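# Move fridge bottles to cart tray, close fridge

## Task

Take each bottle still inside the refrigerator, place it standing upright on the cart's top tray, and then close the refrigerator door completely. Bottles already on that tray must also be upright when you finish. The task fails if a glass bottle drops any real distance, if the fridge door is slammed while opening or closing, or if the robot topples or ends up tilted. Nothing counts as done if it stays in place only because the robot is holding it at the end.

## Robot and tools

Robot: a Hello Robot Stretch 3 with one arm. It has a two-wheel base (0.33 m long, 0.34 m wide) that can only drive straight or spin in place, never sideways; spins pivot about the wheel midpoint, 0.05 m behind the front edge. A lift rides up a mast, and the arm telescopes out to the robot's right. To bring the gripper forward or back, drive the base. A wrist (yaw, pitch, roll) and a two-finger gripper sit at the arm's end. Cameras: head_camera and nav_camera on the pan/tilt head, wrist_camera on the gripper.

Frames: the base frame has its origin on the floor between the drive wheels, x forward, y left, z up. hand_pose is reported in it, at the point where the closed fingertips meet. Odometry is the base frame at the start of the scene and only counts wheel rotation, so slipping shows up as travel. Heading runs -3.142 to 3.142, left positive.

Tool execute_actions takes "actions", a list run in order. Each action may hold "robot" (a command), "steps" (1 to 450 control steps at 30 per second, default 1) and "until" (an early-exit condition, needs steps). An action with only steps just waits. If any action is malformed or a number is out of range, the whole call is rejected and nothing new runs. An empty list just returns the current state and images.

A command may contain:
- base: exactly one of translate_m (metres, a relative distance from where the base is when the command begins, forward positive, magnitude at most 1) or rotate_rad (radians, relative turn, counter-clockwise/left positive, magnitude at most 3.2).
- joints: absolute targets by name, any subset; unnamed joints keep their previous target. Ranges: lift_m 0 to 1.1 (arm height); arm_m 0 to 0.52 (extension); wrist_yaw_rad -1.345 to 4.42 (0 along the arm, positive swings toward the front, 3.0 tucks it over the base); wrist_pitch_rad -1.57 to 0.451 (0 level, negative tips fingers down); wrist_roll_rad -2.911 to 2.911 (0 fingers side by side); gripper_m -0.089 to 0.179 (bigger is wider; actual tip gap is about 0.007 m less near closed, 0.025 m less fully open, zero below 0.007); head_pan_rad -3.953 to 1.73 (0 forward, positive left, -1.57 looks along the arm); head_tilt_rad -1.53 to 0.419 (negative down).
- contact_limits: {"arm_m": effort %} with 1 to 100; the arm halts when its motor effort reaches that value (negative direction when retracting). Lasts until arm_m's next command.
Instead of one command, robot may be a list of up to 8 commands and {"pause_s": s} entries (s at most 15), executed in sequence, each starting once the previous ended done. {"robot": {"stop": true}} brakes everything and clears the queue. A new command overrides at once and discards the rest of an old queue. Motions continue across actions and while you think.

until: {"robot": {...}} with fields such as status "ended" (nothing moving, queue not running), base_status, joint readings, *_goal, *_status, refusals, queue, queue_left; numbers use [op, value] with =, !=, <, <=, >, >=; statuses take a word or ["!=","moving"]. {"any": {"status": "ended"}} fires when any one motion ends. Don't test a reading with "="; done means within tolerance.

Tool zoom_image: camera (head_camera, nav_camera, wrist_camera) and region [x0, y0, x1, y1] in pixels of that camera's latest image, top-left origin, at most 504 by 504. Returns a finer crop.

Tool finished_scene: scene (integer, the current scene's number). Irreversible; call only after all motion has ended and the goal holds without the robot.

Results: base_status shows progress in brackets (moved of goal). joint_goals, joint_status (moving, done, off_target, contact_stop, time_out, stopped, not_commanded, torque_fault), measured_speeds, refusals/queue/queue_left. "refused:" and "dropped:" lines name a goal and why (indices from 0); "replaced:" reports how an overridden motion ended. robot.on_its_own appears when the robot altered a goal, a joint is slack or off, a motor strains at rest, or base_tilt drifts 3 degrees or more. motor_effort is in % (peak in brackets), positive toward higher values; readings are rough. lidar_m: 12 distances in 30-degree sectors, first straight ahead, counter-clockwise, plane 0.17 m high, blind to glass. wrist_depth_mm and head_depth_mm: 7x7 median depth grids. Each image-bearing result includes one picture per camera taken at the end of the call.

Gripping: command gripper_m below the object's width to squeeze; to let go, open at least 0.02 beyond the contact value. Readings and "done" don't prove you hold anything; check images. Over-squeezing triggers a force reduction and slipping.

Speed: the base is fast only with lift_m under 0.30, arm_m under 0.03 and wrist_yaw_rad over 2.54; otherwise 0.10 m/s and 0.63 rad/s.

Avoid: folding/unfolding the wrist unless lift_m is 0.32 to 0.95, pitch -0.4, roll near 0; with yaw below -0.4 keep pitch at -0.5 or lower. Pushing on rigid things with the gripper above about 0.45 m, repeating a push after contact_stop, driving while holding or hooking something fixed, or snagging furniture can tip the robot; reverse in small steps, release, and drop lift to about 0.2 if it stays tipped. Lift and arm go slack after contact_stop. Wrist servos overloaded for seconds shut off for 10 s. Swing the fridge door gently, never lower glass from height, and let everything settle before finishing. Objects may occasionally get a brief external nudge.

Each tool is called in YAML: its name, and indented under it one key for each argument.

## Session

execute_actions:
  actions: []

Scene clock: 0.00 s.
robot.base_odometry: x=+0.000 y=+0.000 heading=+0.000 (m, m, rad; robot's odometry frame)
robot.turned_by_wheels: +0.000 (rad since the last result)
robot.turned_by_imu: +0.000 (rad since the last result)
robot.base_tilt: forward=-1.7 right=+0.8 (deg)
robot.lidar_m: 1.53 1.40 1.33 1.34 1.63 1.14 1.31 1.38 1.60 2.41 1.70 1.10
robot.head_depth_mm: 1410 1408 1403 1404 1411 1405 1029 / 1474 1465 1445 1456 1464 1461 1023 / 1520 1530 1505 1514 1531 1504 1024 / 1589 1598 1589 1587 1598 1515 1019 / 1652 1653 1669 1668 1664 1505 1016 / 1733 1737 1737 1744 1749 1511 1013 / 1817 1822 1828 1828 1834 1501 1014
robot.base_status: not_commanded
robot.joint_positions: lift_m=+0.569 arm_m=+0.002 wrist_yaw_rad=+3.025 wrist_pitch_rad=-0.459 wrist_roll_rad=-0.010 gripper_m=+0.037 head_pan_rad=-0.002 head_tilt_rad=+0.009
robot.joint_goals: lift_m=+0.569 arm_m=+0.002 wrist_yaw_rad=+3.025 wrist_pitch_rad=-0.459 wrist_roll_rad=-0.010 gripper_m=+0.037 head_pan_rad=-0.002 head_tilt_rad=+0.009
robot.joint_status: lift_m=not_commanded arm_m=not_commanded wrist_yaw_rad=not_commanded wrist_pitch_rad=not_commanded wrist_roll_rad=not_commanded gripper_m=not_commanded head_pan_rad=not_commanded head_tilt_rad=not_commanded
robot.measured_speeds: translate_m=+0.000 rotate_rad=+0.000 lift_m=+0.000 arm_m=+0.000 wrist_yaw_rad=+0.000 wrist_pitch_rad=+0.000 wrist_roll_rad=+0.000 head_pan_rad=+0.000 head_tilt_rad=+0.000
robot: refusals=0 queue=idle queue_left=0
robot.motor_effort: left_wheel=+0 right_wheel=+1 lift_m=+32 arm_m=+0 wrist_yaw_rad=+0 wrist_pitch_rad=+5 wrist_roll_rad=+0 gripper_m=+1 head_pan_rad=+0 head_tilt_rad=+2 (%)
robot.hand_pose: x=+0.0043 y=+0.0711 z=+0.5727 quat_wxyz=(+0.201, +0.693, +0.122, +0.682) (m; robot's base frame)
robot.wrist_depth_mm: - - - - - - - / - - - - - - - / - - - - - - - / - - - - - - - / 961 940 - 943 946 934 960 / 827 793 - 804 794 801 810 / 690 688 683 720 706 700 690
pictures: head_camera (sideways: a quarter turn clockwise sets it upright), nav_camera (sideways: a quarter turn counterclockwise sets it upright), wrist_camera
Images, in order (width x height): head_camera 896x504, nav_camera 672x504, wrist_camera 644x364.

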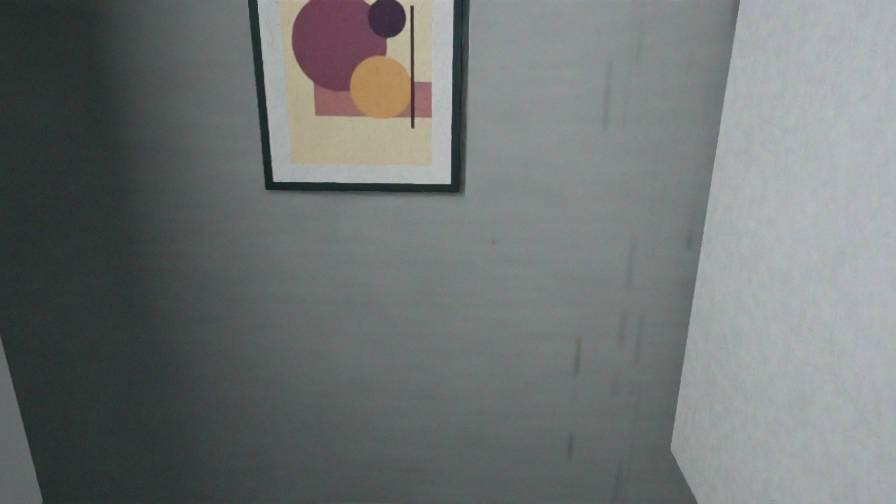

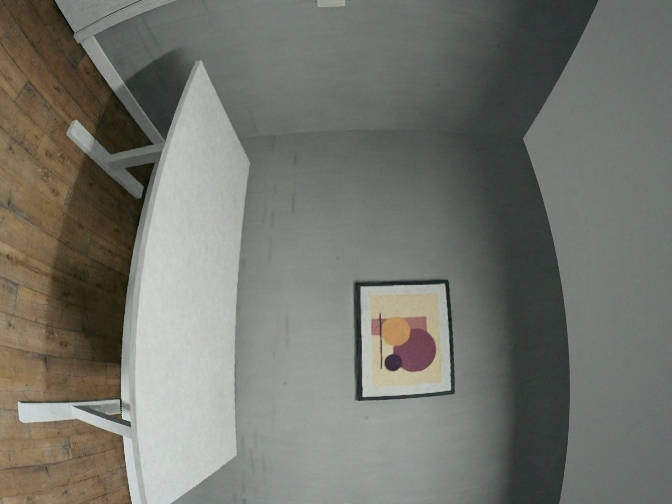

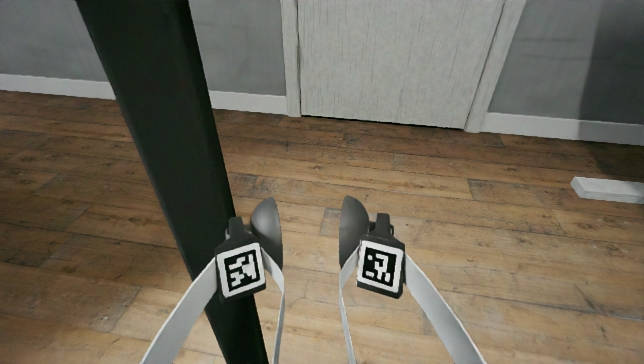

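execute_actions:
  actions:
    - {"robot":{"joints":{"head_pan_rad":-3.0,"head_tilt_rad":-0.5}},"steps":450,"until":{"robot":{"status":"ended"}}}

execute_actions:
  actions:
    - {"robot":{"joints":{"head_pan_rad":-1.7,"head_tilt_rad":-0.5}},"steps":450,"until":{"robot":{"status":"ended"}}}

Scene clock: 5.00 s.
robot.base_odometry: x=+0.000 y=+0.000 heading=+0.000 (m, m, rad; robot's odometry frame)
robot.turned_by_wheels: +0.000 (rad since the last result)
robot.turned_by_imu: +0.001 (rad since the last result)
robot.base_tilt: forward=-1.7 right=+0.8 (deg)
robot.lidar_m: 1.53 1.41 1.33 1.34 1.63 1.14 1.31 1.38 1.59 2.41 1.70 1.10
robot.head_depth_mm: 2740 2976 3261 2659 1830 1564 1301 / 2883 3143 3371 2644 1969 1555 1305 / 3026 3296 3522 2632 1980 1569 1304 / 3216 3512 3752 2672 1990 1562 1303 / 3383 3643 3830 2666 1979 1569 1306 / 3131 3345 3470 2703 1991 1574 1307 / 2765 2986 3129 2666 1992 1581 1313
robot.base_status: not_commanded
robot.joint_positions: lift_m=+0.569 arm_m=+0.002 wrist_yaw_rad=+3.025 wrist_pitch_rad=-0.459 wrist_roll_rad=-0.010 gripper_m=+0.037 head_pan_rad=-2.993 head_tilt_rad=-0.494
robot.joint_goals: lift_m=+0.569 arm_m=+0.002 wrist_yaw_rad=+3.025 wrist_pitch_rad=-0.459 wrist_roll_rad=-0.010 gripper_m=+0.037 head_pan_rad=-3.000 head_tilt_rad=-0.500
robot.joint_status: lift_m=not_commanded arm_m=not_commanded wrist_yaw_rad=not_commanded wrist_pitch_rad=not_commanded wrist_roll_rad=not_commanded gripper_m=not_commanded head_pan_rad=done head_tilt_rad=done
robot.measured_speeds: translate_m=+0.000 rotate_rad=+0.000 lift_m=+0.000 arm_m=+0.000 wrist_yaw_rad=+0.000 wrist_pitch_rad=+0.000 wrist_roll_rad=+0.000 head_pan_rad=+0.000 head_tilt_rad=+0.000
robot: refusals=0 queue=done queue_left=0
robot.motor_effort: left_wheel=+0(0) right_wheel=+0(2) lift_m=+32(32) arm_m=+0(1) wrist_yaw_rad=+0(0) wrist_pitch_rad=+5(5) wrist_roll_rad=+0(0) gripper_m=+1(0) head_pan_rad=-4(61) head_tilt_rad=-3(29) (%)
robot.hand_pose: x=+0.0043 y=+0.0711 z=+0.5727 quat_wxyz=(+0.201, +0.693, +0.122, +0.682) (m; robot's base frame)
robot.wrist_depth_mm: - - - - - - - / - - - - - - - / - - - - - - - / - - - - - - - / 938 944 - 934 964 927 938 / 795 804 - 814 795 803 811 / 704 698 690 702 698 704 709
pictures: head_camera (sideways: a quarter turn clockwise sets it upright), nav_camera (sideways: a quarter turn counterclockwise sets it upright), wrist_camera
camera_calibration (this result's frames):
head_camera: T_world_to_cam=[[0.475388, 0.112954, -0.872495, 1.15209], [0.196626, -0.980279, -0.0197748, 0.027811], [-0.857522, -0.162154, -0.488223, 0.595484], [0, 0, 0, 1]] pos_world=[-0.0425156, -0.00631051, 1.29647]
nav_camera: T_world_to_cam=[[-0.494895, -0.043115, 0.867883, -1.08097], [-0.153163, 0.987459, -0.0382833, 0.105362], [-0.855348, -0.151874, -0.495292, 0.604218], [0, 0, 0, 1]] pos_world=[-0.00201307, -0.0588816, 1.24146]
wrist_camera: T_world_to_cam=[[0.989529, -0.142596, 0.02234, -0.0149038], [-0.074534, -0.637373, -0.766942, 0.50614], [0.123602, 0.757246, -0.641327, 0.482888], [0, 0, 0, 1]] pos_world=[-0.00721361, -0.0451908, 0.698202]
Images, in order (width x height): head_camera 896x504, nav_camera 672x504, wrist_camera 644x364.

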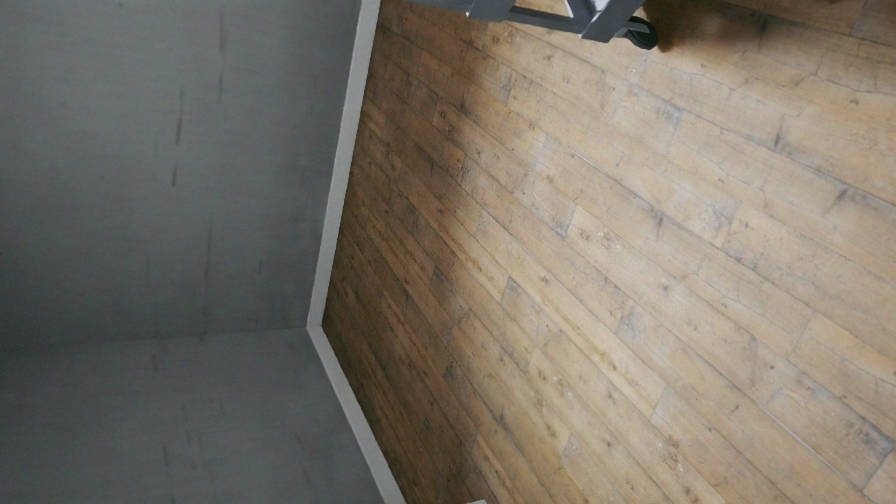

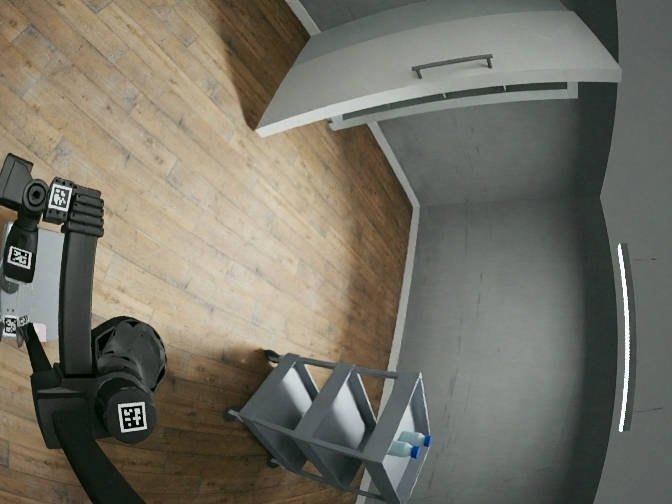

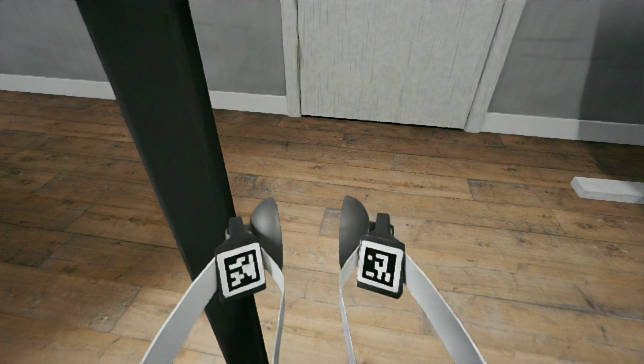

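Scene clock: 6.20 s.
robot.base_odometry: x=+0.000 y=+0.000 heading=+0.000 (m, m, rad; robot's odometry frame)
robot.turned_by_wheels: +0.000 (rad since the last result)
robot.turned_by_imu: +0.000 (rad since the last result)
robot.base_tilt: forward=-1.7 right=+0.8 (deg)
robot.lidar_m: 1.53 1.40 1.33 1.34 1.64 1.14 1.31 1.38 1.60 2.41 1.71 1.10
robot.head_depth_mm: 1983 2144 2323 2495 1961 1563 1297 / 2024 2200 2408 2524 1979 1556 1299 / 2079 2231 2464 2605 1967 1565 1301 / 2103 2289 2535 2660 1968 1566 1300 / 2155 2373 2607 2666 1970 1569 1304 / 2217 2416 2696 2698 1988 1579 1308 / 2244 2485 2686 2647 1985 1577 1303
robot.base_status: not_commanded
robot.joint_positions: lift_m=+0.569 arm_m=+0.002 wrist_yaw_rad=+3.025 wrist_pitch_rad=-0.459 wrist_roll_rad=-0.010 gripper_m=+0.037 head_pan_rad=-1.707 head_tilt_rad=-0.494
robot.joint_goals: lift_m=+0.569 arm_m=+0.002 wrist_yaw_rad=+3.025 wrist_pitch_rad=-0.459 wrist_roll_rad=-0.010 gripper_m=+0.037 head_pan_rad=-1.700 head_tilt_rad=-0.500
robot.joint_status: lift_m=not_commanded arm_m=not_commanded wrist_yaw_rad=not_commanded wrist_pitch_rad=not_commanded wrist_roll_rad=not_commanded gripper_m=not_commanded head_pan_rad=done head_tilt_rad=done
robot.measured_speeds: translate_m=+0.000 rotate_rad=+0.000 lift_m=+0.000 arm_m=+0.000 wrist_yaw_rad=+0.000 wrist_pitch_rad=+0.000 wrist_roll_rad=+0.000 head_pan_rad=+0.000 head_tilt_rad=+0.000
robot: refusals=0 queue=done queue_left=0
robot.motor_effort: left_wheel=-1(0) right_wheel=+1(1) lift_m=+32(31) arm_m=+0(1) wrist_yaw_rad=+0(1) wrist_pitch_rad=+5(5) wrist_roll_rad=+0(0) gripper_m=+0(0) head_pan_rad=+5(64) head_tilt_rad=-3(2) (%)
robot.hand_pose: x=+0.0043 y=+0.0711 z=+0.5727 quat_wxyz=(+0.201, +0.693, +0.122, +0.682) (m; robot's base frame)
robot.wrist_depth_mm: - - - - - - - / - - - - - - - / - - - - - - - / - - - - - - - / 953 941 - 942 952 939 969 / 789 816 - 816 793 794 818 / 714 706 680 699 712 699 706
pictures: head_camera (sideways: a quarter turn clockwise sets it upright), nav_camera (sideways: a quarter turn counterclockwise sets it upright), wrist_camera
camera_calibration (this result's frames):
head_camera: T_world_to_cam=[[0.0253911, 0.487963, -0.872495, 1.15483], [0.995996, -0.0871847, -0.0197748, 0.0229348], [-0.0857176, -0.868499, -0.488223, 0.590776], [0, 0, 0, 1]] pos_world=[-0.00152558, -0.0484267, 1.29647]
nav_camera: T_world_to_cam=[[-0.0978975, -0.487027, 0.867883, -1.08339], [-0.990655, 0.130911, -0.0382833, 0.110471], [-0.0949703, -0.86352, -0.495292, 0.59958], [0, 0, 0, 1]] pos_world=[0.0603189, -0.0243553, 1.24145]
wrist_camera: T_world_to_cam=[[0.989529, -0.142596, 0.0223402, -0.0149039], [-0.0745337, -0.637373, -0.766942, 0.50614], [0.123602, 0.757247, -0.641327, 0.482888], [0, 0, 0, 1]] pos_world=[-0.00721363, -0.0451908, 0.698202]
Images, in order (width x height): head_camera 896x504, nav_camera 672x504, wrist_camera 644x364.

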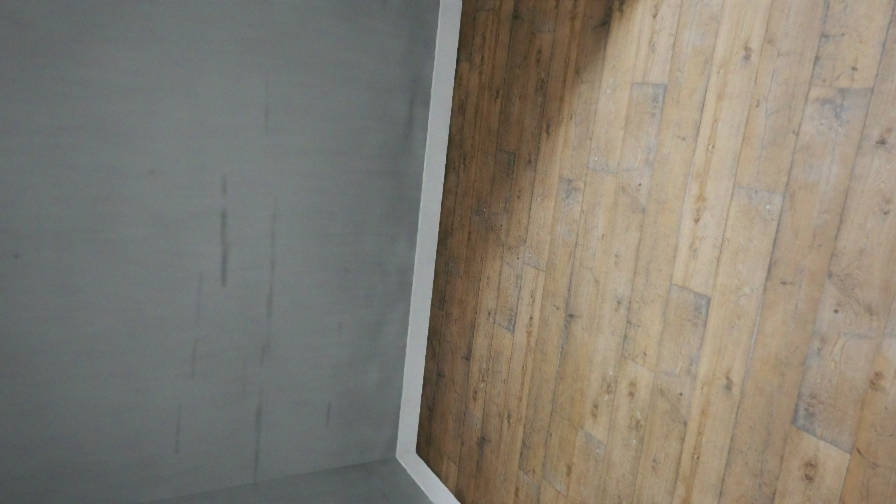

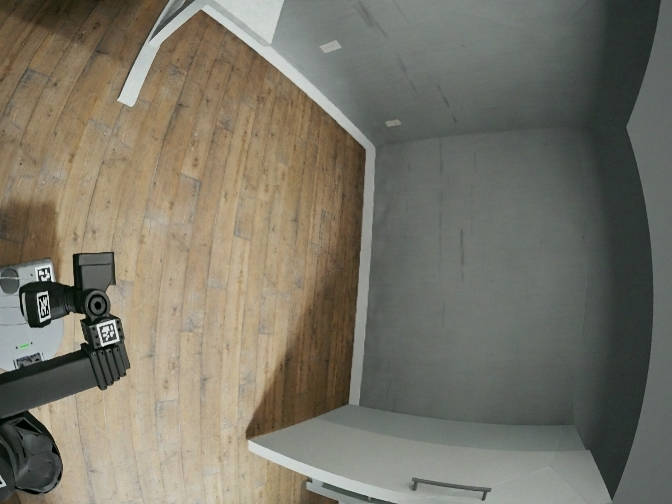

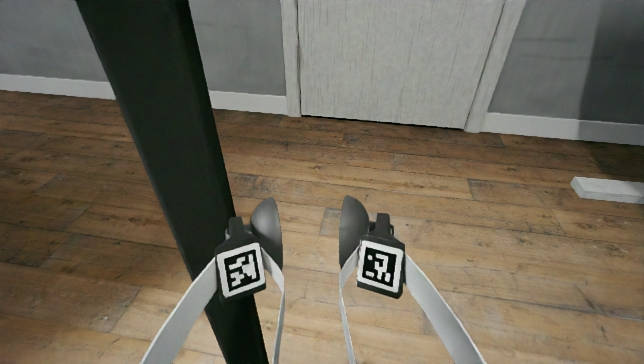

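execute_actions:
  actions:
    - {"robot":[{"joints":{"lift_m":0.27},"base":{"rotate_rad":0.12}},{"base":{"translate_m":-1.0}},{"base":{"translate_m":-0.6}},{"base":{"rotate_rad":-0.38},"joints":{"head_pan_rad":-1.5,"head_tilt_rad":-0.3}}],"steps":450,"until":{"robot":{"status":"ended"}}}

Scene clock: 27.43 s.
robot.base_odometry: x=-1.589 y=-0.191 heading=-0.260 (m, m, rad; robot's odometry frame)
robot.turned_by_wheels: -0.260 (rad since the last result)
robot.turned_by_imu: -0.261 (rad since the last result)
robot.base_tilt: forward=-1.8 right=+0.8 (deg)
robot.lidar_m: 2.54 2.71 0.58 0.50 0.72 1.83 1.79 1.88 1.76 1.16 0.90 0.85
robot.head_depth_mm: 1433 1513 1592 1694 1808 1883 1497 / 1455 1539 1627 1735 1847 1900 1497 / 1007 1065 1196 1431 1764 1767 1458 / 1389 1454 1549 1469 1499 1652 1459 / 1418 1488 1588 1633 1577 1708 1492 / 1432 1491 1583 1494 1584 1638 1508 / 1219 1225 1260 1304 1369 1440 1414
robot.base_status: done (rotate_rad -0.3798 of -0.3800)
robot.joint_positions: lift_m=+0.270 arm_m=+0.002 wrist_yaw_rad=+3.025 wrist_pitch_rad=-0.459 wrist_roll_rad=-0.010 gripper_m=+0.037 head_pan_rad=-1.507 head_tilt_rad=-0.309
robot.joint_goals: lift_m=+0.270 arm_m=+0.002 wrist_yaw_rad=+3.025 wrist_pitch_rad=-0.459 wrist_roll_rad=-0.010 gripper_m=+0.037 head_pan_rad=-1.500 head_tilt_rad=-0.300
robot.joint_status: lift_m=done arm_m=not_commanded wrist_yaw_rad=not_commanded wrist_pitch_rad=not_commanded wrist_roll_rad=not_commanded gripper_m=not_commanded head_pan_rad=done head_tilt_rad=done
robot.measured_speeds: translate_m=+0.000 rotate_rad=+0.000 lift_m=+0.000 arm_m=+0.000 wrist_yaw_rad=+0.000 wrist_pitch_rad=+0.000 wrist_roll_rad=+0.000 head_pan_rad=+0.000 head_tilt_rad=+0.000
robot: refusals=0 queue=done queue_left=0
robot.motor_effort: left_wheel=+6(20) right_wheel=-4(12) lift_m=+21(33) arm_m=+0(0) wrist_yaw_rad=+0(1) wrist_pitch_rad=+5(5) wrist_roll_rad=+0(0) gripper_m=+0(0) head_pan_rad=+5(28) head_tilt_rad=+4(19) (%)
robot.hand_pose: x=+0.0043 y=+0.0710 z=+0.2739 quat_wxyz=(+0.201, +0.693, +0.122, +0.682) (m; robot's base frame)
robot.wrist_depth_mm: - - - 926 - - - / - - 643 588 - - - / 811 818 839 755 828 848 842 / 648 655 655 655 659 672 661 / 538 544 - 558 549 548 554 / 459 - - - 448 462 465 / - - - - 404 401 410
pictures: head_camera (sideways: a quarter turn clockwise sets it upright), nav_camera (sideways: a quarter turn counterclockwise sets it upright), wrist_camera
camera_calibration (this result's frames):
head_camera: T_world_to_cam=[[-0.0614529, 0.31532, -0.946993, 1.25257], [0.993718, 0.108241, -0.0284441, 0.0342409], [0.0935343, -0.942792, -0.319991, 0.37076], [0, 0, 0, 1]] pos_world=[0.00826935, -0.0491164, 1.30579]
nav_camera: T_world_to_cam=[[-0.0097461, -0.32952, 0.944098, -1.18337], [-0.996455, -0.0756984, -0.0367077, 0.108464], [0.0835626, -0.941109, -0.327614, 0.380292], [0, 0, 0, 1]] pos_world=[0.0647677, -0.0238388, 1.24579]
wrist_camera: T_world_to_cam=[[0.98953, -0.142588, 0.02235, -0.00823476], [-0.0745668, -0.637653, -0.766706, 0.276939], [0.123575, 0.757012, -0.641609, 0.291427], [0, 0, 0, 1]] pos_world=[-0.00721402, -0.0451966, 0.399497]
Images, in order (width x height): head_camera 896x504, nav_camera 672x504, wrist_camera 644x364.

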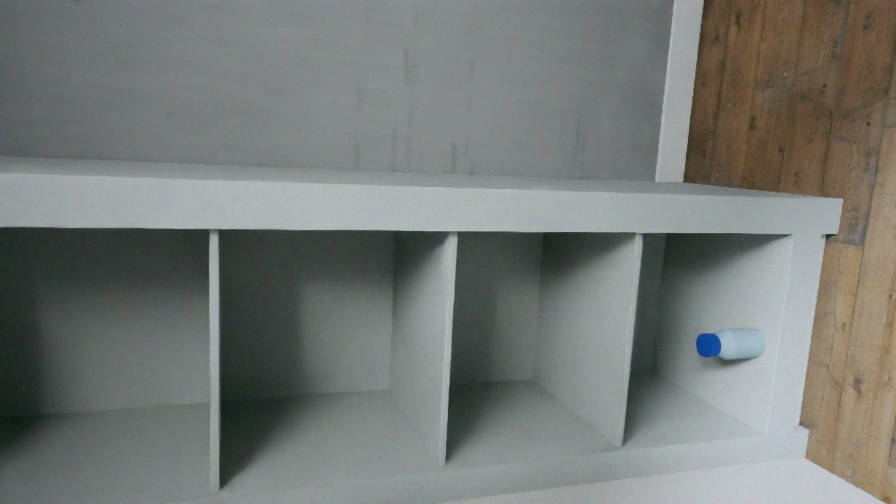

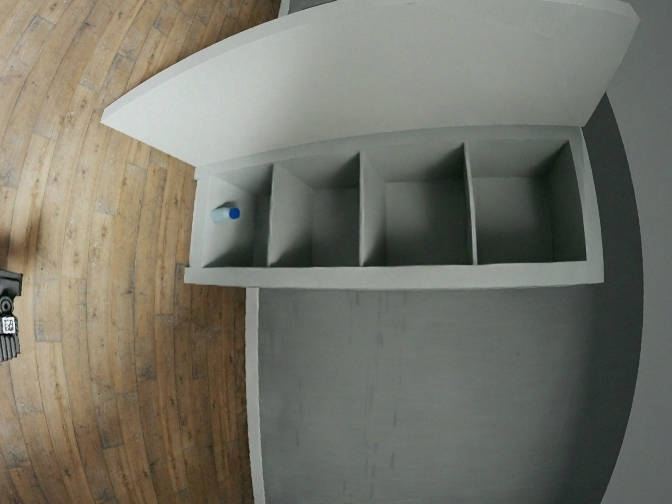

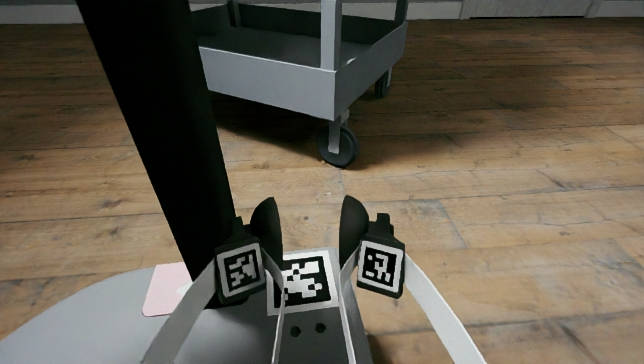

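execute_actions:
  actions:
    - {"robot":[{"base":{"rotate_rad":-1.07}},{"base":{"translate_m":0.68}},{"base":{"rotate_rad":1.03},"joints":{"head_pan_rad":-1.57,"head_tilt_rad":-1.0}},{"joints":{"lift_m":0.34,"wrist_pitch_rad":-0.4}},{"joints":{"wrist_yaw_rad":0,"gripper_m":0.15}},{"joints":{"wrist_pitch_rad":0,"lift_m":0.12}}],"steps":450,"until":{"robot":{"status":"ended"}}}

Scene clock: 50.67 s.
robot.base_odometry: x=-1.426 y=-0.852 heading=-0.300 (m, m, rad; robot's odometry frame)
robot.turned_by_wheels: -0.040 (rad since the last result)
robot.turned_by_imu: -0.033 (rad since the last result)
robot.base_tilt: forward=-1.8 right=+0.8 (deg)
robot.lidar_m: 0.31 2.36 2.67 1.11 1.13 2.22 2.15 1.59 0.62 0.62 0.43 0.32
robot.head_depth_mm: 667 799 817 1029 1328 1201 1103 / 671 1097 1023 1264 1298 1208 - / 677 1122 1034 1341 1297 1223 - / 677 1127 1037 1316 1327 1212 1108 / 685 1132 1041 1312 1329 1217 1104 / 688 896 924 1036 1139 1170 1096 / 642 689 756 797 815 831 852
robot.base_status: done (rotate_rad +1.0298 of +1.0300)
robot.joint_positions: lift_m=+0.120 arm_m=+0.002 wrist_yaw_rad=+0.002 wrist_pitch_rad=-0.024 wrist_roll_rad=-0.010 gripper_m=+0.150 head_pan_rad=-1.563 head_tilt_rad=-0.988
robot.joint_goals: lift_m=+0.120 arm_m=+0.002 wrist_yaw_rad=+0.000 wrist_pitch_rad=+0.000 wrist_roll_rad=-0.010 gripper_m=+0.150 head_pan_rad=-1.570 head_tilt_rad=-1.000
robot.joint_status: lift_m=done arm_m=not_commanded wrist_yaw_rad=done wrist_pitch_rad=done wrist_roll_rad=not_commanded gripper_m=done head_pan_rad=done head_tilt_rad=done
robot.measured_speeds: translate_m=+0.000 rotate_rad=+0.000 lift_m=+0.000 arm_m=+0.000 wrist_yaw_rad=+0.000 wrist_pitch_rad=+0.000 wrist_roll_rad=+0.000 head_pan_rad=+0.000 head_tilt_rad=+0.000
robot: refusals=0 queue=done queue_left=0
robot.motor_effort: left_wheel=-6(18) right_wheel=+7(16) lift_m=+20(44) arm_m=-1(1) wrist_yaw_rad=-2(2) wrist_pitch_rad=+9(9) wrist_roll_rad=+0(0) gripper_m=+0(82) head_pan_rad=-4(15) head_tilt_rad=-6(35) (%)
robot.hand_pose: x=-0.0210 y=-0.4021 z=+0.2288 quat_wxyz=(+0.711, +0.010, -0.703, -0.008) (m; robot's base frame)
robot.wrist_depth_mm: 338 508 696 716 596 321 825 / 339 501 724 755 603 330 855 / 343 495 769 752 611 346 908 / 349 493 420 767 592 357 939 / 361 454 408 443 443 367 749 / 373 - 378 381 383 388 539 / 391 412 403 421 425 401 415
pictures: head_camera (sideways: a quarter turn clockwise sets it upright), nav_camera (sideways: a quarter turn counterclockwise sets it upright), wrist_camera
camera_calibration (this result's frames):
head_camera: T_world_to_cam=[[-0.0475178, 0.842199, -0.537068, 0.718125], [0.998177, 0.0600708, 0.00588445, -0.0104886], [0.037218, -0.53581, -0.843518, 1.05214], [0, 0, 0, 1]] pos_world=[0.00543449, -0.0404252, 1.27325]
nav_camera: T_world_to_cam=[[-0.0243974, -0.848415, 0.528769, -0.641896], [-0.999329, 0.00624038, -0.0360964, 0.107652], [0.027325, -0.529295, -0.847998, 1.05758], [0, 0, 0, 1]] pos_world=[0.0630208, 0.0145043, 1.24012]
wrist_camera: T_world_to_cam=[[-0.999466, 0.0313273, 0.00925735, -0.0185484], [-0.000824103, 0.25912, -0.965845, 0.3465], [-0.032656, -0.965337, -0.258955, -0.159631], [0, 0, 0, 1]] pos_world=[-0.0234659, -0.243301, 0.293499]
Images, in order (width x height): head_camera 896x504, nav_camera 672x504, wrist_camera 644x364.

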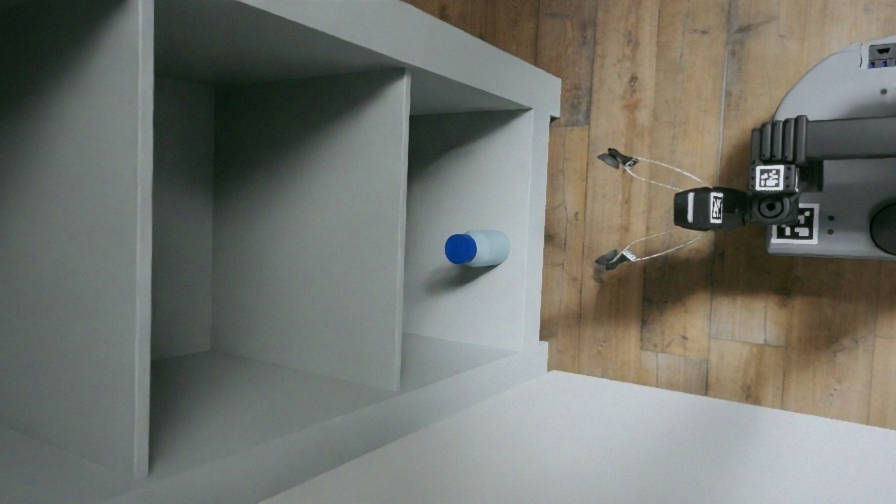

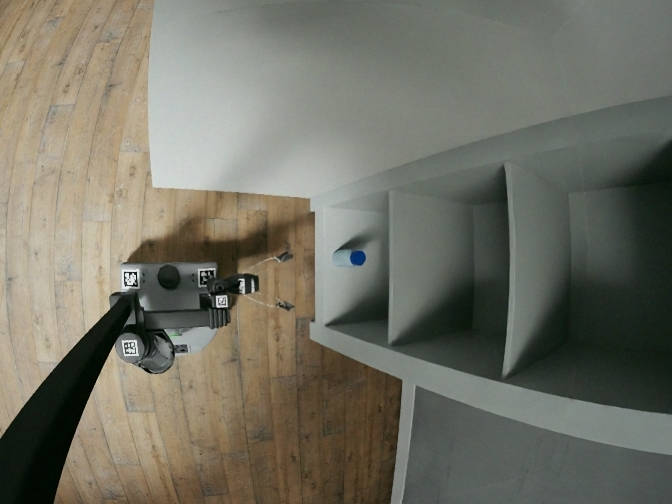

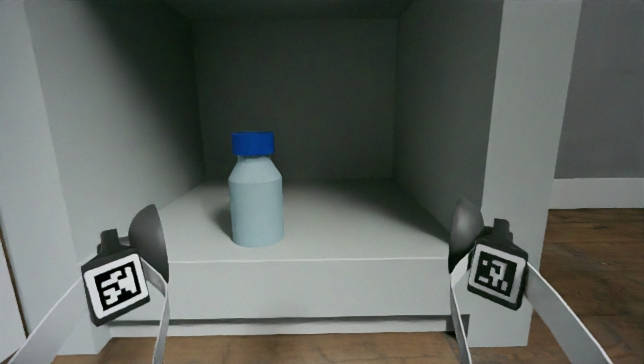

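execute_actions:
  actions:
    - {"robot":[{"base":{"translate_m":0.07},"joints":{"lift_m":0.05,"arm_m":0.12}},{"joints":{"arm_m":0.285}}],"steps":450,"until":{"robot":{"status":"ended"}}}

Scene clock: 55.83 s.
robot.base_odometry: x=-1.359 y=-0.872 heading=-0.300 (m, m, rad; robot's odometry frame)
robot.turned_by_wheels: +0.000 (rad since the last result)
robot.turned_by_imu: +0.001 (rad since the last result)
robot.base_tilt: forward=-1.8 right=+0.8 (deg)
robot.lidar_m: 0.24 2.30 2.66 1.17 1.13 2.28 2.22 1.59 0.64 0.62 0.34 0.25
robot.head_depth_mm: 665 1061 983 1074 1311 1202 1111 / 670 1113 1027 1334 1296 1202 - / 674 1117 1029 1310 1298 1179 - / 680 1123 1035 1346 1330 1213 1106 / 682 1041 1000 1148 1310 1216 1105 / 640 687 779 855 879 911 941 / 548 595 602 615 628 643 658
robot.base_status: done (translate_m +0.0700 of +0.0700)
robot.joint_positions: lift_m=+0.070 arm_m=+0.120 wrist_yaw_rad=+0.000 wrist_pitch_rad=-0.025 wrist_roll_rad=-0.010 gripper_m=+0.150 head_pan_rad=-1.563 head_tilt_rad=-0.989
robot.joint_goals: lift_m=+0.070 arm_m=+0.120 wrist_yaw_rad=+0.000 wrist_pitch_rad=+0.000 wrist_roll_rad=-0.010 gripper_m=+0.150 head_pan_rad=-1.570 head_tilt_rad=-1.000
robot.joint_status: lift_m=contact_stop arm_m=done wrist_yaw_rad=done wrist_pitch_rad=done wrist_roll_rad=not_commanded gripper_m=done head_pan_rad=done head_tilt_rad=done
robot.measured_speeds: translate_m=+0.000 rotate_rad=+0.000 lift_m=+0.000 arm_m=+0.000 wrist_yaw_rad=+0.000 wrist_pitch_rad=+0.000 wrist_roll_rad=+0.000 head_pan_rad=+0.000 head_tilt_rad=+0.000
robot: refusals=0 queue=dropped queue_left=0
robot.on_its_own: lift_m is slack since a contact_stop, until your next command for it (your +0.050 is given up)
robot.motor_effort: left_wheel=-6(9) right_wheel=+6(12) lift_m=+31(57) arm_m=+5(17) wrist_yaw_rad=-1(3) wrist_pitch_rad=+9(44) wrist_roll_rad=+0(0) gripper_m=+0(0) head_pan_rad=-4(4) head_tilt_rad=-6(6) (%)
robot.hand_pose: x=-0.0214 y=-0.5202 z=+0.1780 quat_wxyz=(+0.711, +0.009, -0.703, -0.009) (m; robot's base frame)
robot.wrist_depth_mm: 259 373 613 619 616 434 289 / 258 371 628 627 623 432 291 / 258 372 649 274 660 432 290 / 257 371 524 274 532 408 293 / 256 319 318 281 311 332 277 / 247 - 250 251 250 252 252 / 258 259 259 260 259 264 265
pictures: head_camera (sideways: a quarter turn clockwise sets it upright), nav_camera (sideways: a quarter turn counterclockwise sets it upright), wrist_camera
ARM HIT: the arm struck its own base hard.
dropped: robot: command 0 of its queue: lift_m: contact_stop
camera_calibration (this result's frames):
head_camera: T_world_to_cam=[[-0.0474221, 0.842646, -0.536375, 0.717221], [0.998184, 0.0599486, 0.00592769, -0.0105449], [0.0371499, -0.53512, -0.843959, 1.05272], [0, 0, 0, 1]] pos_world=[0.00542957, -0.0404015, 1.27321]
nav_camera: T_world_to_cam=[[-0.024494, -0.848847, 0.528072, -0.640987], [-0.999328, 0.00638751, -0.0360851, 0.107637], [0.0272576, -0.528601, -0.848433, 1.05814], [0, 0, 0, 1]] pos_world=[0.0630221, 0.0145484, 1.24013]
wrist_camera: T_world_to_cam=[[-0.999426, 0.0325937, 0.00919166, -0.0140319], [-0.000419234, 0.259492, -0.965745, 0.32814], [-0.0338624, -0.965195, -0.259329, -0.286666], [0, 0, 0, 1]] pos_world=[-0.0235935, -0.361381, 0.242687]
Images, in order (width x height): head_camera 896x504, nav_camera 672x504, wrist_camera 644x364.

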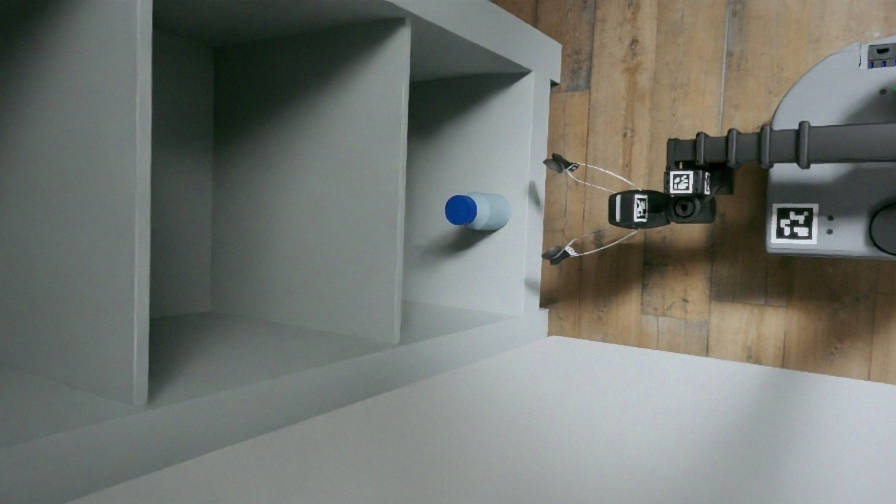

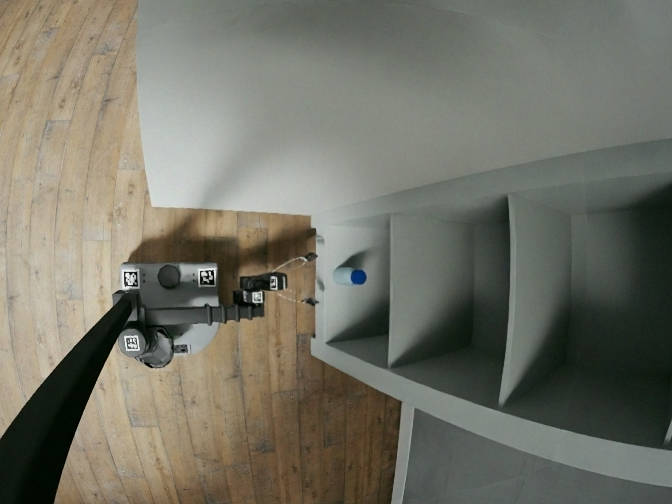

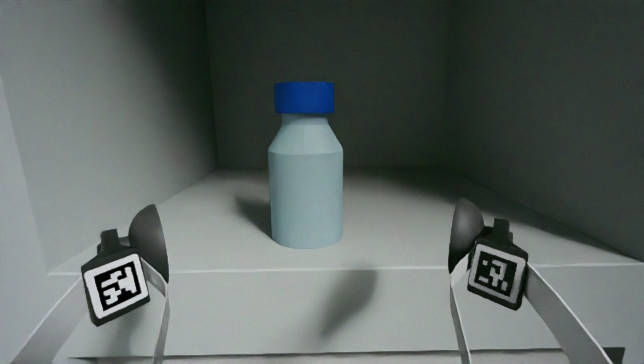

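execute_actions:
  actions:
    - {"robot":[{"joints":{"lift_m":0.06,"arm_m":0.265}},{"joints":{"gripper_m":0.02}},{"joints":{"lift_m":0.13}}],"steps":450,"until":{"robot":{"status":"ended"}}}

Scene clock: 63.40 s.
robot.base_odometry: x=-1.359 y=-0.872 heading=-0.300 (m, m, rad; robot's odometry frame)
robot.turned_by_wheels: +0.000 (rad since the last result)
robot.turned_by_imu: +0.001 (rad since the last result)
robot.base_tilt: forward=-1.8 right=+0.8 (deg)
robot.lidar_m: 0.24 2.29 2.66 1.17 1.13 2.28 2.22 1.59 0.64 0.72 0.34 0.25
robot.head_depth_mm: 666 1060 982 1074 1306 1200 1108 / 667 1115 1021 1326 1299 1202 - / 672 1121 1031 1292 1275 1209 - / 678 1126 1035 1338 1326 1212 1102 / 682 1042 996 1152 1307 1216 1112 / 640 688 778 855 880 906 941 / 548 597 601 614 628 642 659
robot.base_status: done (translate_m +0.0700 of +0.0700)
robot.joint_positions: lift_m=+0.129 arm_m=+0.265 wrist_yaw_rad=+0.002 wrist_pitch_rad=-0.057 wrist_roll_rad=-0.010 gripper_m=+0.021 head_pan_rad=-1.563 head_tilt_rad=-0.989
robot.joint_goals: lift_m=+0.130 arm_m=+0.265 wrist_yaw_rad=+0.000 wrist_pitch_rad=+0.000 wrist_roll_rad=-0.010 gripper_m=+0.020 head_pan_rad=-1.570 head_tilt_rad=-1.000
robot.joint_status: lift_m=done arm_m=done wrist_yaw_rad=done wrist_pitch_rad=done wrist_roll_rad=not_commanded gripper_m=done head_pan_rad=done head_tilt_rad=done
robot.measured_speeds: translate_m=+0.000 rotate_rad=+0.000 lift_m=+0.000 arm_m=+0.000 wrist_yaw_rad=+0.000 wrist_pitch_rad=+0.000 wrist_roll_rad=+0.000 head_pan_rad=+0.000 head_tilt_rad=+0.000
robot: refusals=0 queue=done queue_left=0
robot.motor_effort: left_wheel=-4(6) right_wheel=+5(6) lift_m=+45(47) arm_m=+4(6) wrist_yaw_rad=-2(6) wrist_pitch_rad=+21(22) wrist_roll_rad=+0(0) gripper_m=-18(95) head_pan_rad=-4(4) head_tilt_rad=-6(6) (%)
robot.hand_pose: x=-0.0211 y=-0.6641 z=+0.2294 quat_wxyz=(+0.710, +0.021, -0.703, -0.020) (m; robot's base frame)
robot.wrist_depth_mm: 256 369 464 115 474 437 297 / 254 364 487 115 490 438 295 / 253 361 510 123 515 441 294 / 253 363 513 117 541 439 295 / 251 360 127 120 417 389 296 / 250 307 133 125 275 307 283 / 233 242 231 131 240 238 237
pictures: head_camera (sideways: a quarter turn clockwise sets it upright), nav_camera (sideways: a quarter turn counterclockwise sets it upright), wrist_camera
camera_calibration (this result's frames):
head_camera: T_world_to_cam=[[-0.047422, 0.842646, -0.536375, 0.717221], [0.998184, 0.0599485, 0.0059277, -0.0105449], [0.0371498, -0.53512, -0.843959, 1.05272], [0, 0, 0, 1]] pos_world=[0.00542956, -0.0404015, 1.27321]
nav_camera: T_world_to_cam=[[-0.0244941, -0.848847, 0.528071, -0.640986], [-0.999328, 0.00638763, -0.0360851, 0.107637], [0.0272576, -0.528601, -0.848433, 1.05814], [0, 0, 0, 1]] pos_world=[0.0630221, 0.0145484, 1.24013]
wrist_camera: T_world_to_cam=[[-0.999462, 0.0311444, 0.0102611, -0.0107335], [-0.00075959, 0.290848, -0.956769, 0.433899], [-0.0327824, -0.956262, -0.290668, -0.39912], [0, 0, 0, 1]] pos_world=[-0.0234822, -0.507528, 0.29924]
Images, in order (width x height): head_camera 896x504, nav_camera 672x504, wrist_camera 644x364.

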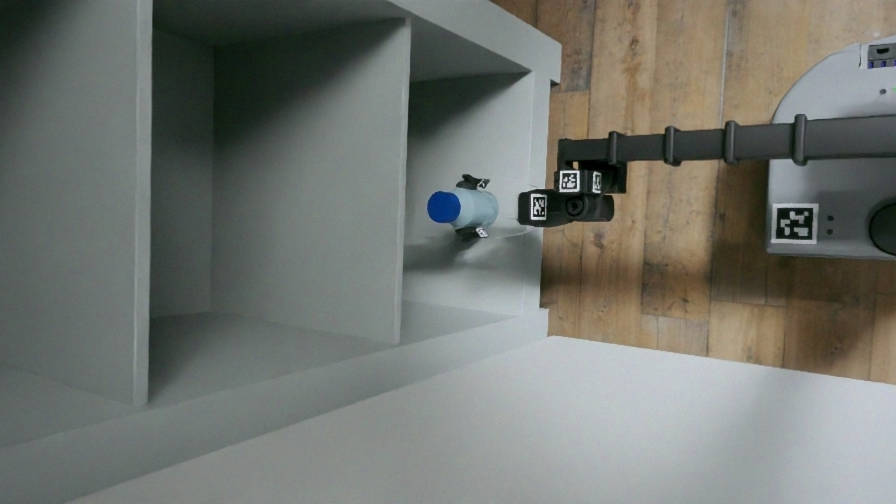

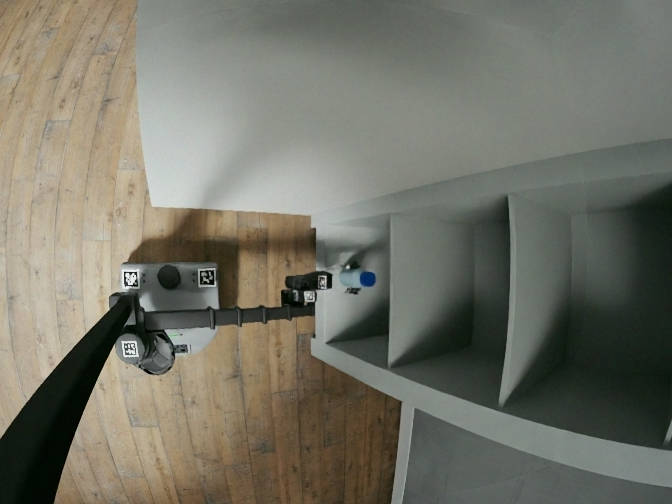

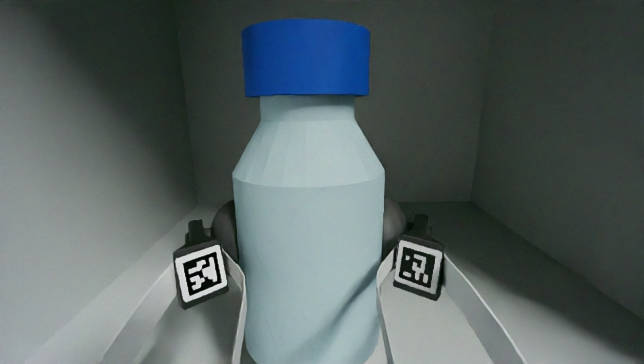

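execute_actions:
  actions:
    - {"robot":[{"joints":{"arm_m":0.0}},{"base":{"translate_m":-0.35},"joints":{"lift_m":0.95,"head_tilt_rad":-0.6}},{"base":{"rotate_rad":-1.57}},{"base":{"translate_m":-0.5}},{"base":{"rotate_rad":-1.57}}],"steps":450,"until":{"robot":{"status":"ended"}}}
    - {"steps":450,"until":{"robot":{"status":"ended"}}}

Scene clock: 92.47 s.
robot.base_odometry: x=-1.546 y=-0.291 heading=+2.844 (m, m, rad; robot's odometry frame)
robot.turned_by_wheels: -3.140 (rad since the last result)
robot.turned_by_imu: -3.100 (rad since the last result)
robot.base_tilt: forward=-1.8 right=+0.8 (deg)
robot.lidar_m: 1.86 1.94 1.69 1.07 0.84 0.73 2.48 2.96 0.98 0.57 0.73 1.92
robot.head_depth_mm: 1786 1974 2173 2118 1783 - - / 1794 1976 1046 880 - - - / 1795 1977 365 370 - - - / 1813 1985 1149 741 1090 1182 1173 / 1833 2008 1064 889 1108 1309 1224 / 1831 2031 1160 970 1188 1376 1228 / 1852 2053 1099 1210 1413 1451 1233
robot.base_status: done (rotate_rad -1.5698 of -1.5700)
robot.joint_positions: lift_m=+0.949 arm_m=+0.002 wrist_yaw_rad=+0.000 wrist_pitch_rad=-0.058 wrist_roll_rad=-0.010 gripper_m=+0.021 head_pan_rad=-1.563 head_tilt_rad=-0.606
robot.joint_goals: lift_m=+0.950 arm_m=+0.000 wrist_yaw_rad=+0.000 wrist_pitch_rad=+0.000 wrist_roll_rad=-0.010 gripper_m=+0.020 head_pan_rad=-1.570 head_tilt_rad=-0.600
robot.joint_status: lift_m=done arm_m=done wrist_yaw_rad=done wrist_pitch_rad=done wrist_roll_rad=not_commanded gripper_m=done head_pan_rad=done head_tilt_rad=done
robot.measured_speeds: translate_m=+0.000 rotate_rad=+0.000 lift_m=+0.000 arm_m=+0.000 wrist_yaw_rad=+0.000 wrist_pitch_rad=+0.000 wrist_roll_rad=+0.000 head_pan_rad=+0.000 head_tilt_rad=+0.000
robot: refusals=0 queue=done queue_left=0
robot.motor_effort: left_wheel=+5(12) right_wheel=-5(12) lift_m=+45(46) arm_m=-5(7) wrist_yaw_rad=+0(2) wrist_pitch_rad=+21(21) wrist_roll_rad=+0(0) gripper_m=-17(17) head_pan_rad=-4(4) head_tilt_rad=+2(25) (%)
robot.hand_pose: x=-0.0214 y=-0.4013 z=+1.0492 quat_wxyz=(+0.710, +0.021, -0.703, -0.021) (m; robot's base frame)
robot.wrist_depth_mm: - - - 116 - - - / - - - 115 - - - / - - - 122 - - - / - - 643 117 - - - / - 772 127 120 - - - / - 683 133 125 - - - / - 902 499 131 - - -
pictures: head_camera (sideways: a quarter turn clockwise sets it upright), nav_camera (sideways: a quarter turn counterclockwise sets it upright), wrist_camera
camera_calibration (this result's frames):
head_camera: T_world_to_cam=[[-0.0454878, 0.581041, -0.812602, 1.07717], [0.998196, 0.0583384, -0.0141629, 0.0156128], [0.0391768, -0.811781, -0.582646, 0.712865], [0, 0, 0, 1]] pos_world=[0.00548562, -0.0480983, 1.29088]
nav_camera: T_world_to_cam=[[-0.0264085, -0.589933, 0.80702, -1.00447], [-0.999222, -0.00808451, -0.0386078, 0.11094], [0.0293004, -0.807412, -0.58926, 0.721079], [0, 0, 0, 1]] pos_world=[0.0631988, -0.00946628, 1.23982]
wrist_camera: T_world_to_cam=[[-0.99942, 0.0324765, 0.010288, -0.0271654], [-0.000372913, 0.291544, -0.956557, 1.14188], [-0.0340651, -0.956006, -0.291363, 0.0913116], [0, 0, 0, 1]] pos_world=[-0.0236132, -0.244733, 1.11916]
Images, in order (width x height): head_camera 896x504, nav_camera 672x504, wrist_camera 644x364.

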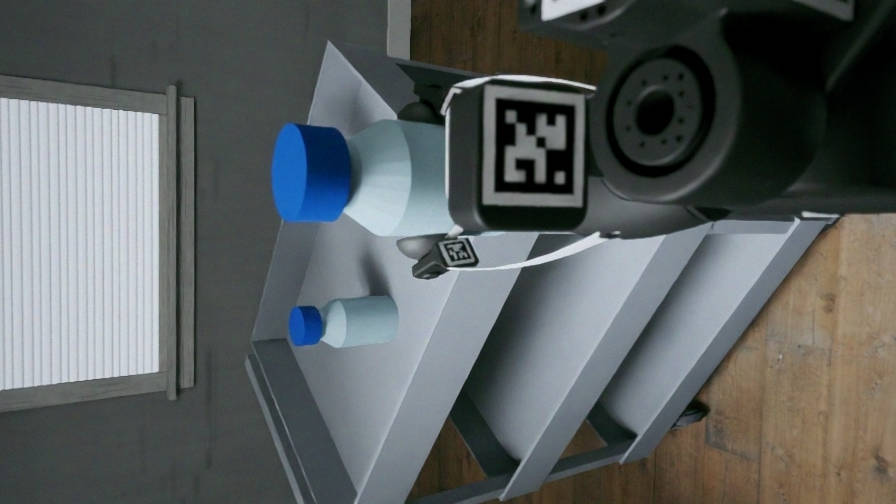

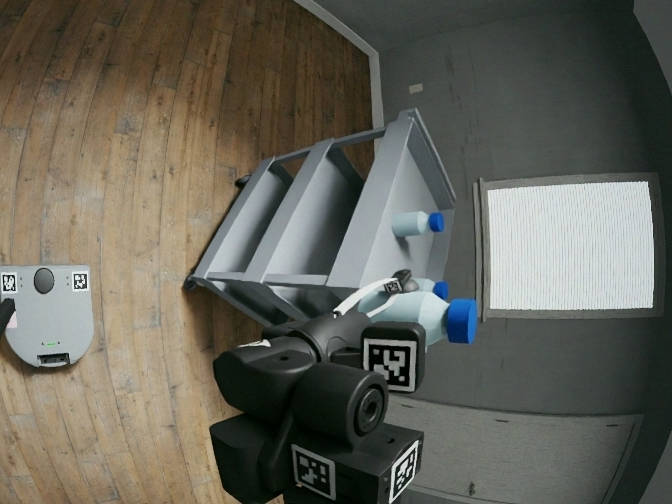

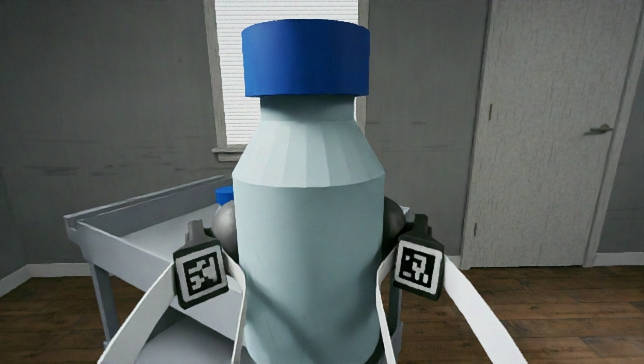

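execute_actions:
  actions:
    - {"robot":[{"joints":{"arm_m":0.34,"lift_m":0.86}}],"steps":450,"until":{"robot":{"status":"ended"}}}

Scene clock: 100.87 s.
robot.base_odometry: x=-1.546 y=-0.291 heading=+2.844 (m, m, rad; robot's odometry frame)
robot.turned_by_wheels: +0.000 (rad since the last result)
robot.turned_by_imu: +0.001 (rad since the last result)
robot.base_tilt: forward=-1.8 right=+0.9 (deg)
robot.lidar_m: 1.86 1.94 1.69 1.08 0.84 0.74 2.48 2.95 0.98 0.57 0.73 1.93
robot.head_depth_mm: 1775 1980 2184 - 1685 1433 1220 / 1795 1980 2146 1187 1294 1402 1219 / 1804 1935 699 - 1072 1237 1202 / 1810 2008 1153 855 1045 1118 1177 / 1818 2010 1063 889 1107 1305 1226 / 1824 2022 1161 974 1186 1372 1225 / 1864 2063 1101 1211 1415 1444 1229
robot.base_status: done (rotate_rad -1.5698 of -1.5700)
robot.joint_positions: lift_m=+0.860 arm_m=+0.340 wrist_yaw_rad=+0.000 wrist_pitch_rad=-0.059 wrist_roll_rad=-0.010 gripper_m=+0.021 head_pan_rad=-1.563 head_tilt_rad=-0.606
robot.joint_goals: lift_m=+0.860 arm_m=+0.340 wrist_yaw_rad=+0.000 wrist_pitch_rad=+0.000 wrist_roll_rad=-0.010 gripper_m=+0.020 head_pan_rad=-1.570 head_tilt_rad=-0.600
robot.joint_status: lift_m=done arm_m=done wrist_yaw_rad=done wrist_pitch_rad=done wrist_roll_rad=not_commanded gripper_m=done head_pan_rad=done head_tilt_rad=done
robot.measured_speeds: translate_m=+0.000 rotate_rad=+0.000 lift_m=+0.000 arm_m=+0.000 wrist_yaw_rad=+0.000 wrist_pitch_rad=+0.000 wrist_roll_rad=+0.000 head_pan_rad=+0.000 head_tilt_rad=+0.000
robot: refusals=0 queue=done queue_left=0
robot.motor_effort: left_wheel=+5(5) right_wheel=-5(4) lift_m=+24(45) arm_m=+5(5) wrist_yaw_rad=-1(1) wrist_pitch_rad=+22(22) wrist_roll_rad=+0(0) gripper_m=-17(18) head_pan_rad=-4(4) head_tilt_rad=+2(2) (%)
robot.hand_pose: x=-0.0214 y=-0.7390 z=+0.9599 quat_wxyz=(+0.710, +0.021, -0.703, -0.021) (m; robot's base frame)
robot.wrist_depth_mm: - - - 115 - - - / - - - 115 - - - / - - - 122 - - - / - 693 674 117 - - - / 498 311 127 120 440 - - / 422 311 132 125 371 - - / 331 326 315 130 322 - -
pictures: head_camera (sideways: a quarter turn clockwise sets it upright), nav_camera (sideways: a quarter turn counterclockwise sets it upright), wrist_camera
camera_calibration (this result's frames):
head_camera: T_world_to_cam=[[-0.0454876, 0.581022, -0.812616, 1.07718], [0.998196, 0.058338, -0.014164, 0.0156143], [0.0391768, -0.811794, -0.582628, 0.71284], [0, 0, 0, 1]] pos_world=[0.00548562, -0.0480986, 1.29088]
nav_camera: T_world_to_cam=[[-0.0264087, -0.589914, 0.807034, -1.00449], [-0.999222, -0.00808529, -0.0386078, 0.11094], [0.0293004, -0.807425, -0.589242, 0.721055], [0, 0, 0, 1]] pos_world=[0.0631988, -0.00946772, 1.23982]
wrist_camera: T_world_to_cam=[[-0.999419, 0.0324852, 0.0103159, -0.0153037], [-0.000368082, 0.292358, -0.956309, 1.15528], [-0.0340818, -0.955757, -0.292176, -0.256598], [0, 0, 0, 1]] pos_world=[-0.0236149, -0.582503, 1.02999]
Images, in order (width x height): head_camera 896x504, nav_camera 672x504, wrist_camera 644x364.

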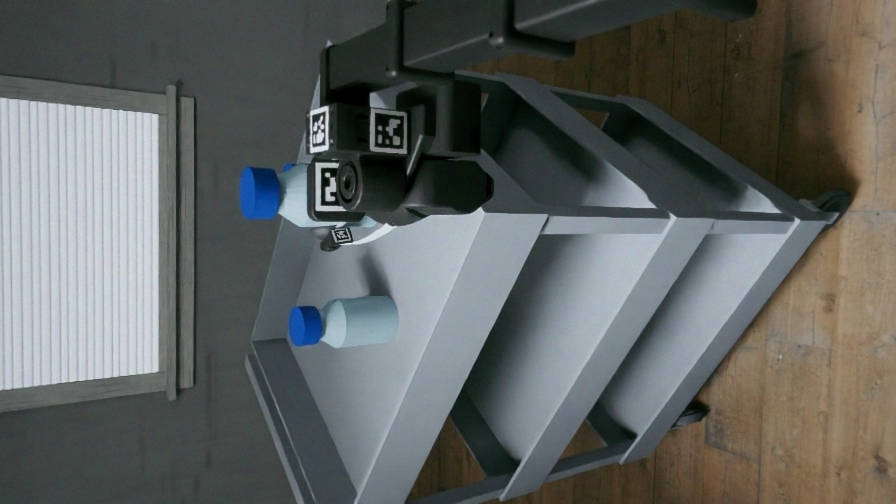

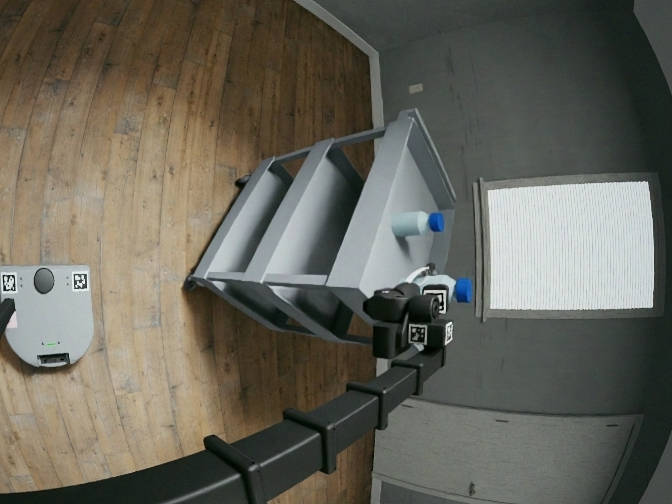

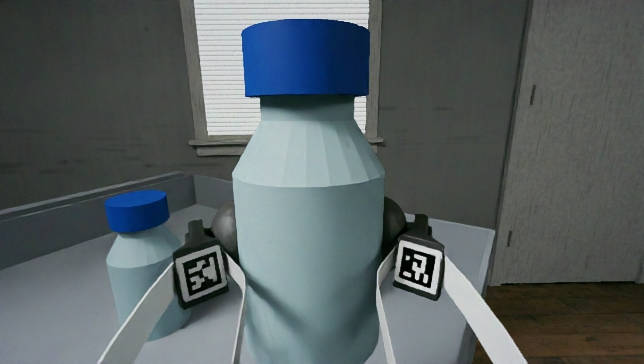

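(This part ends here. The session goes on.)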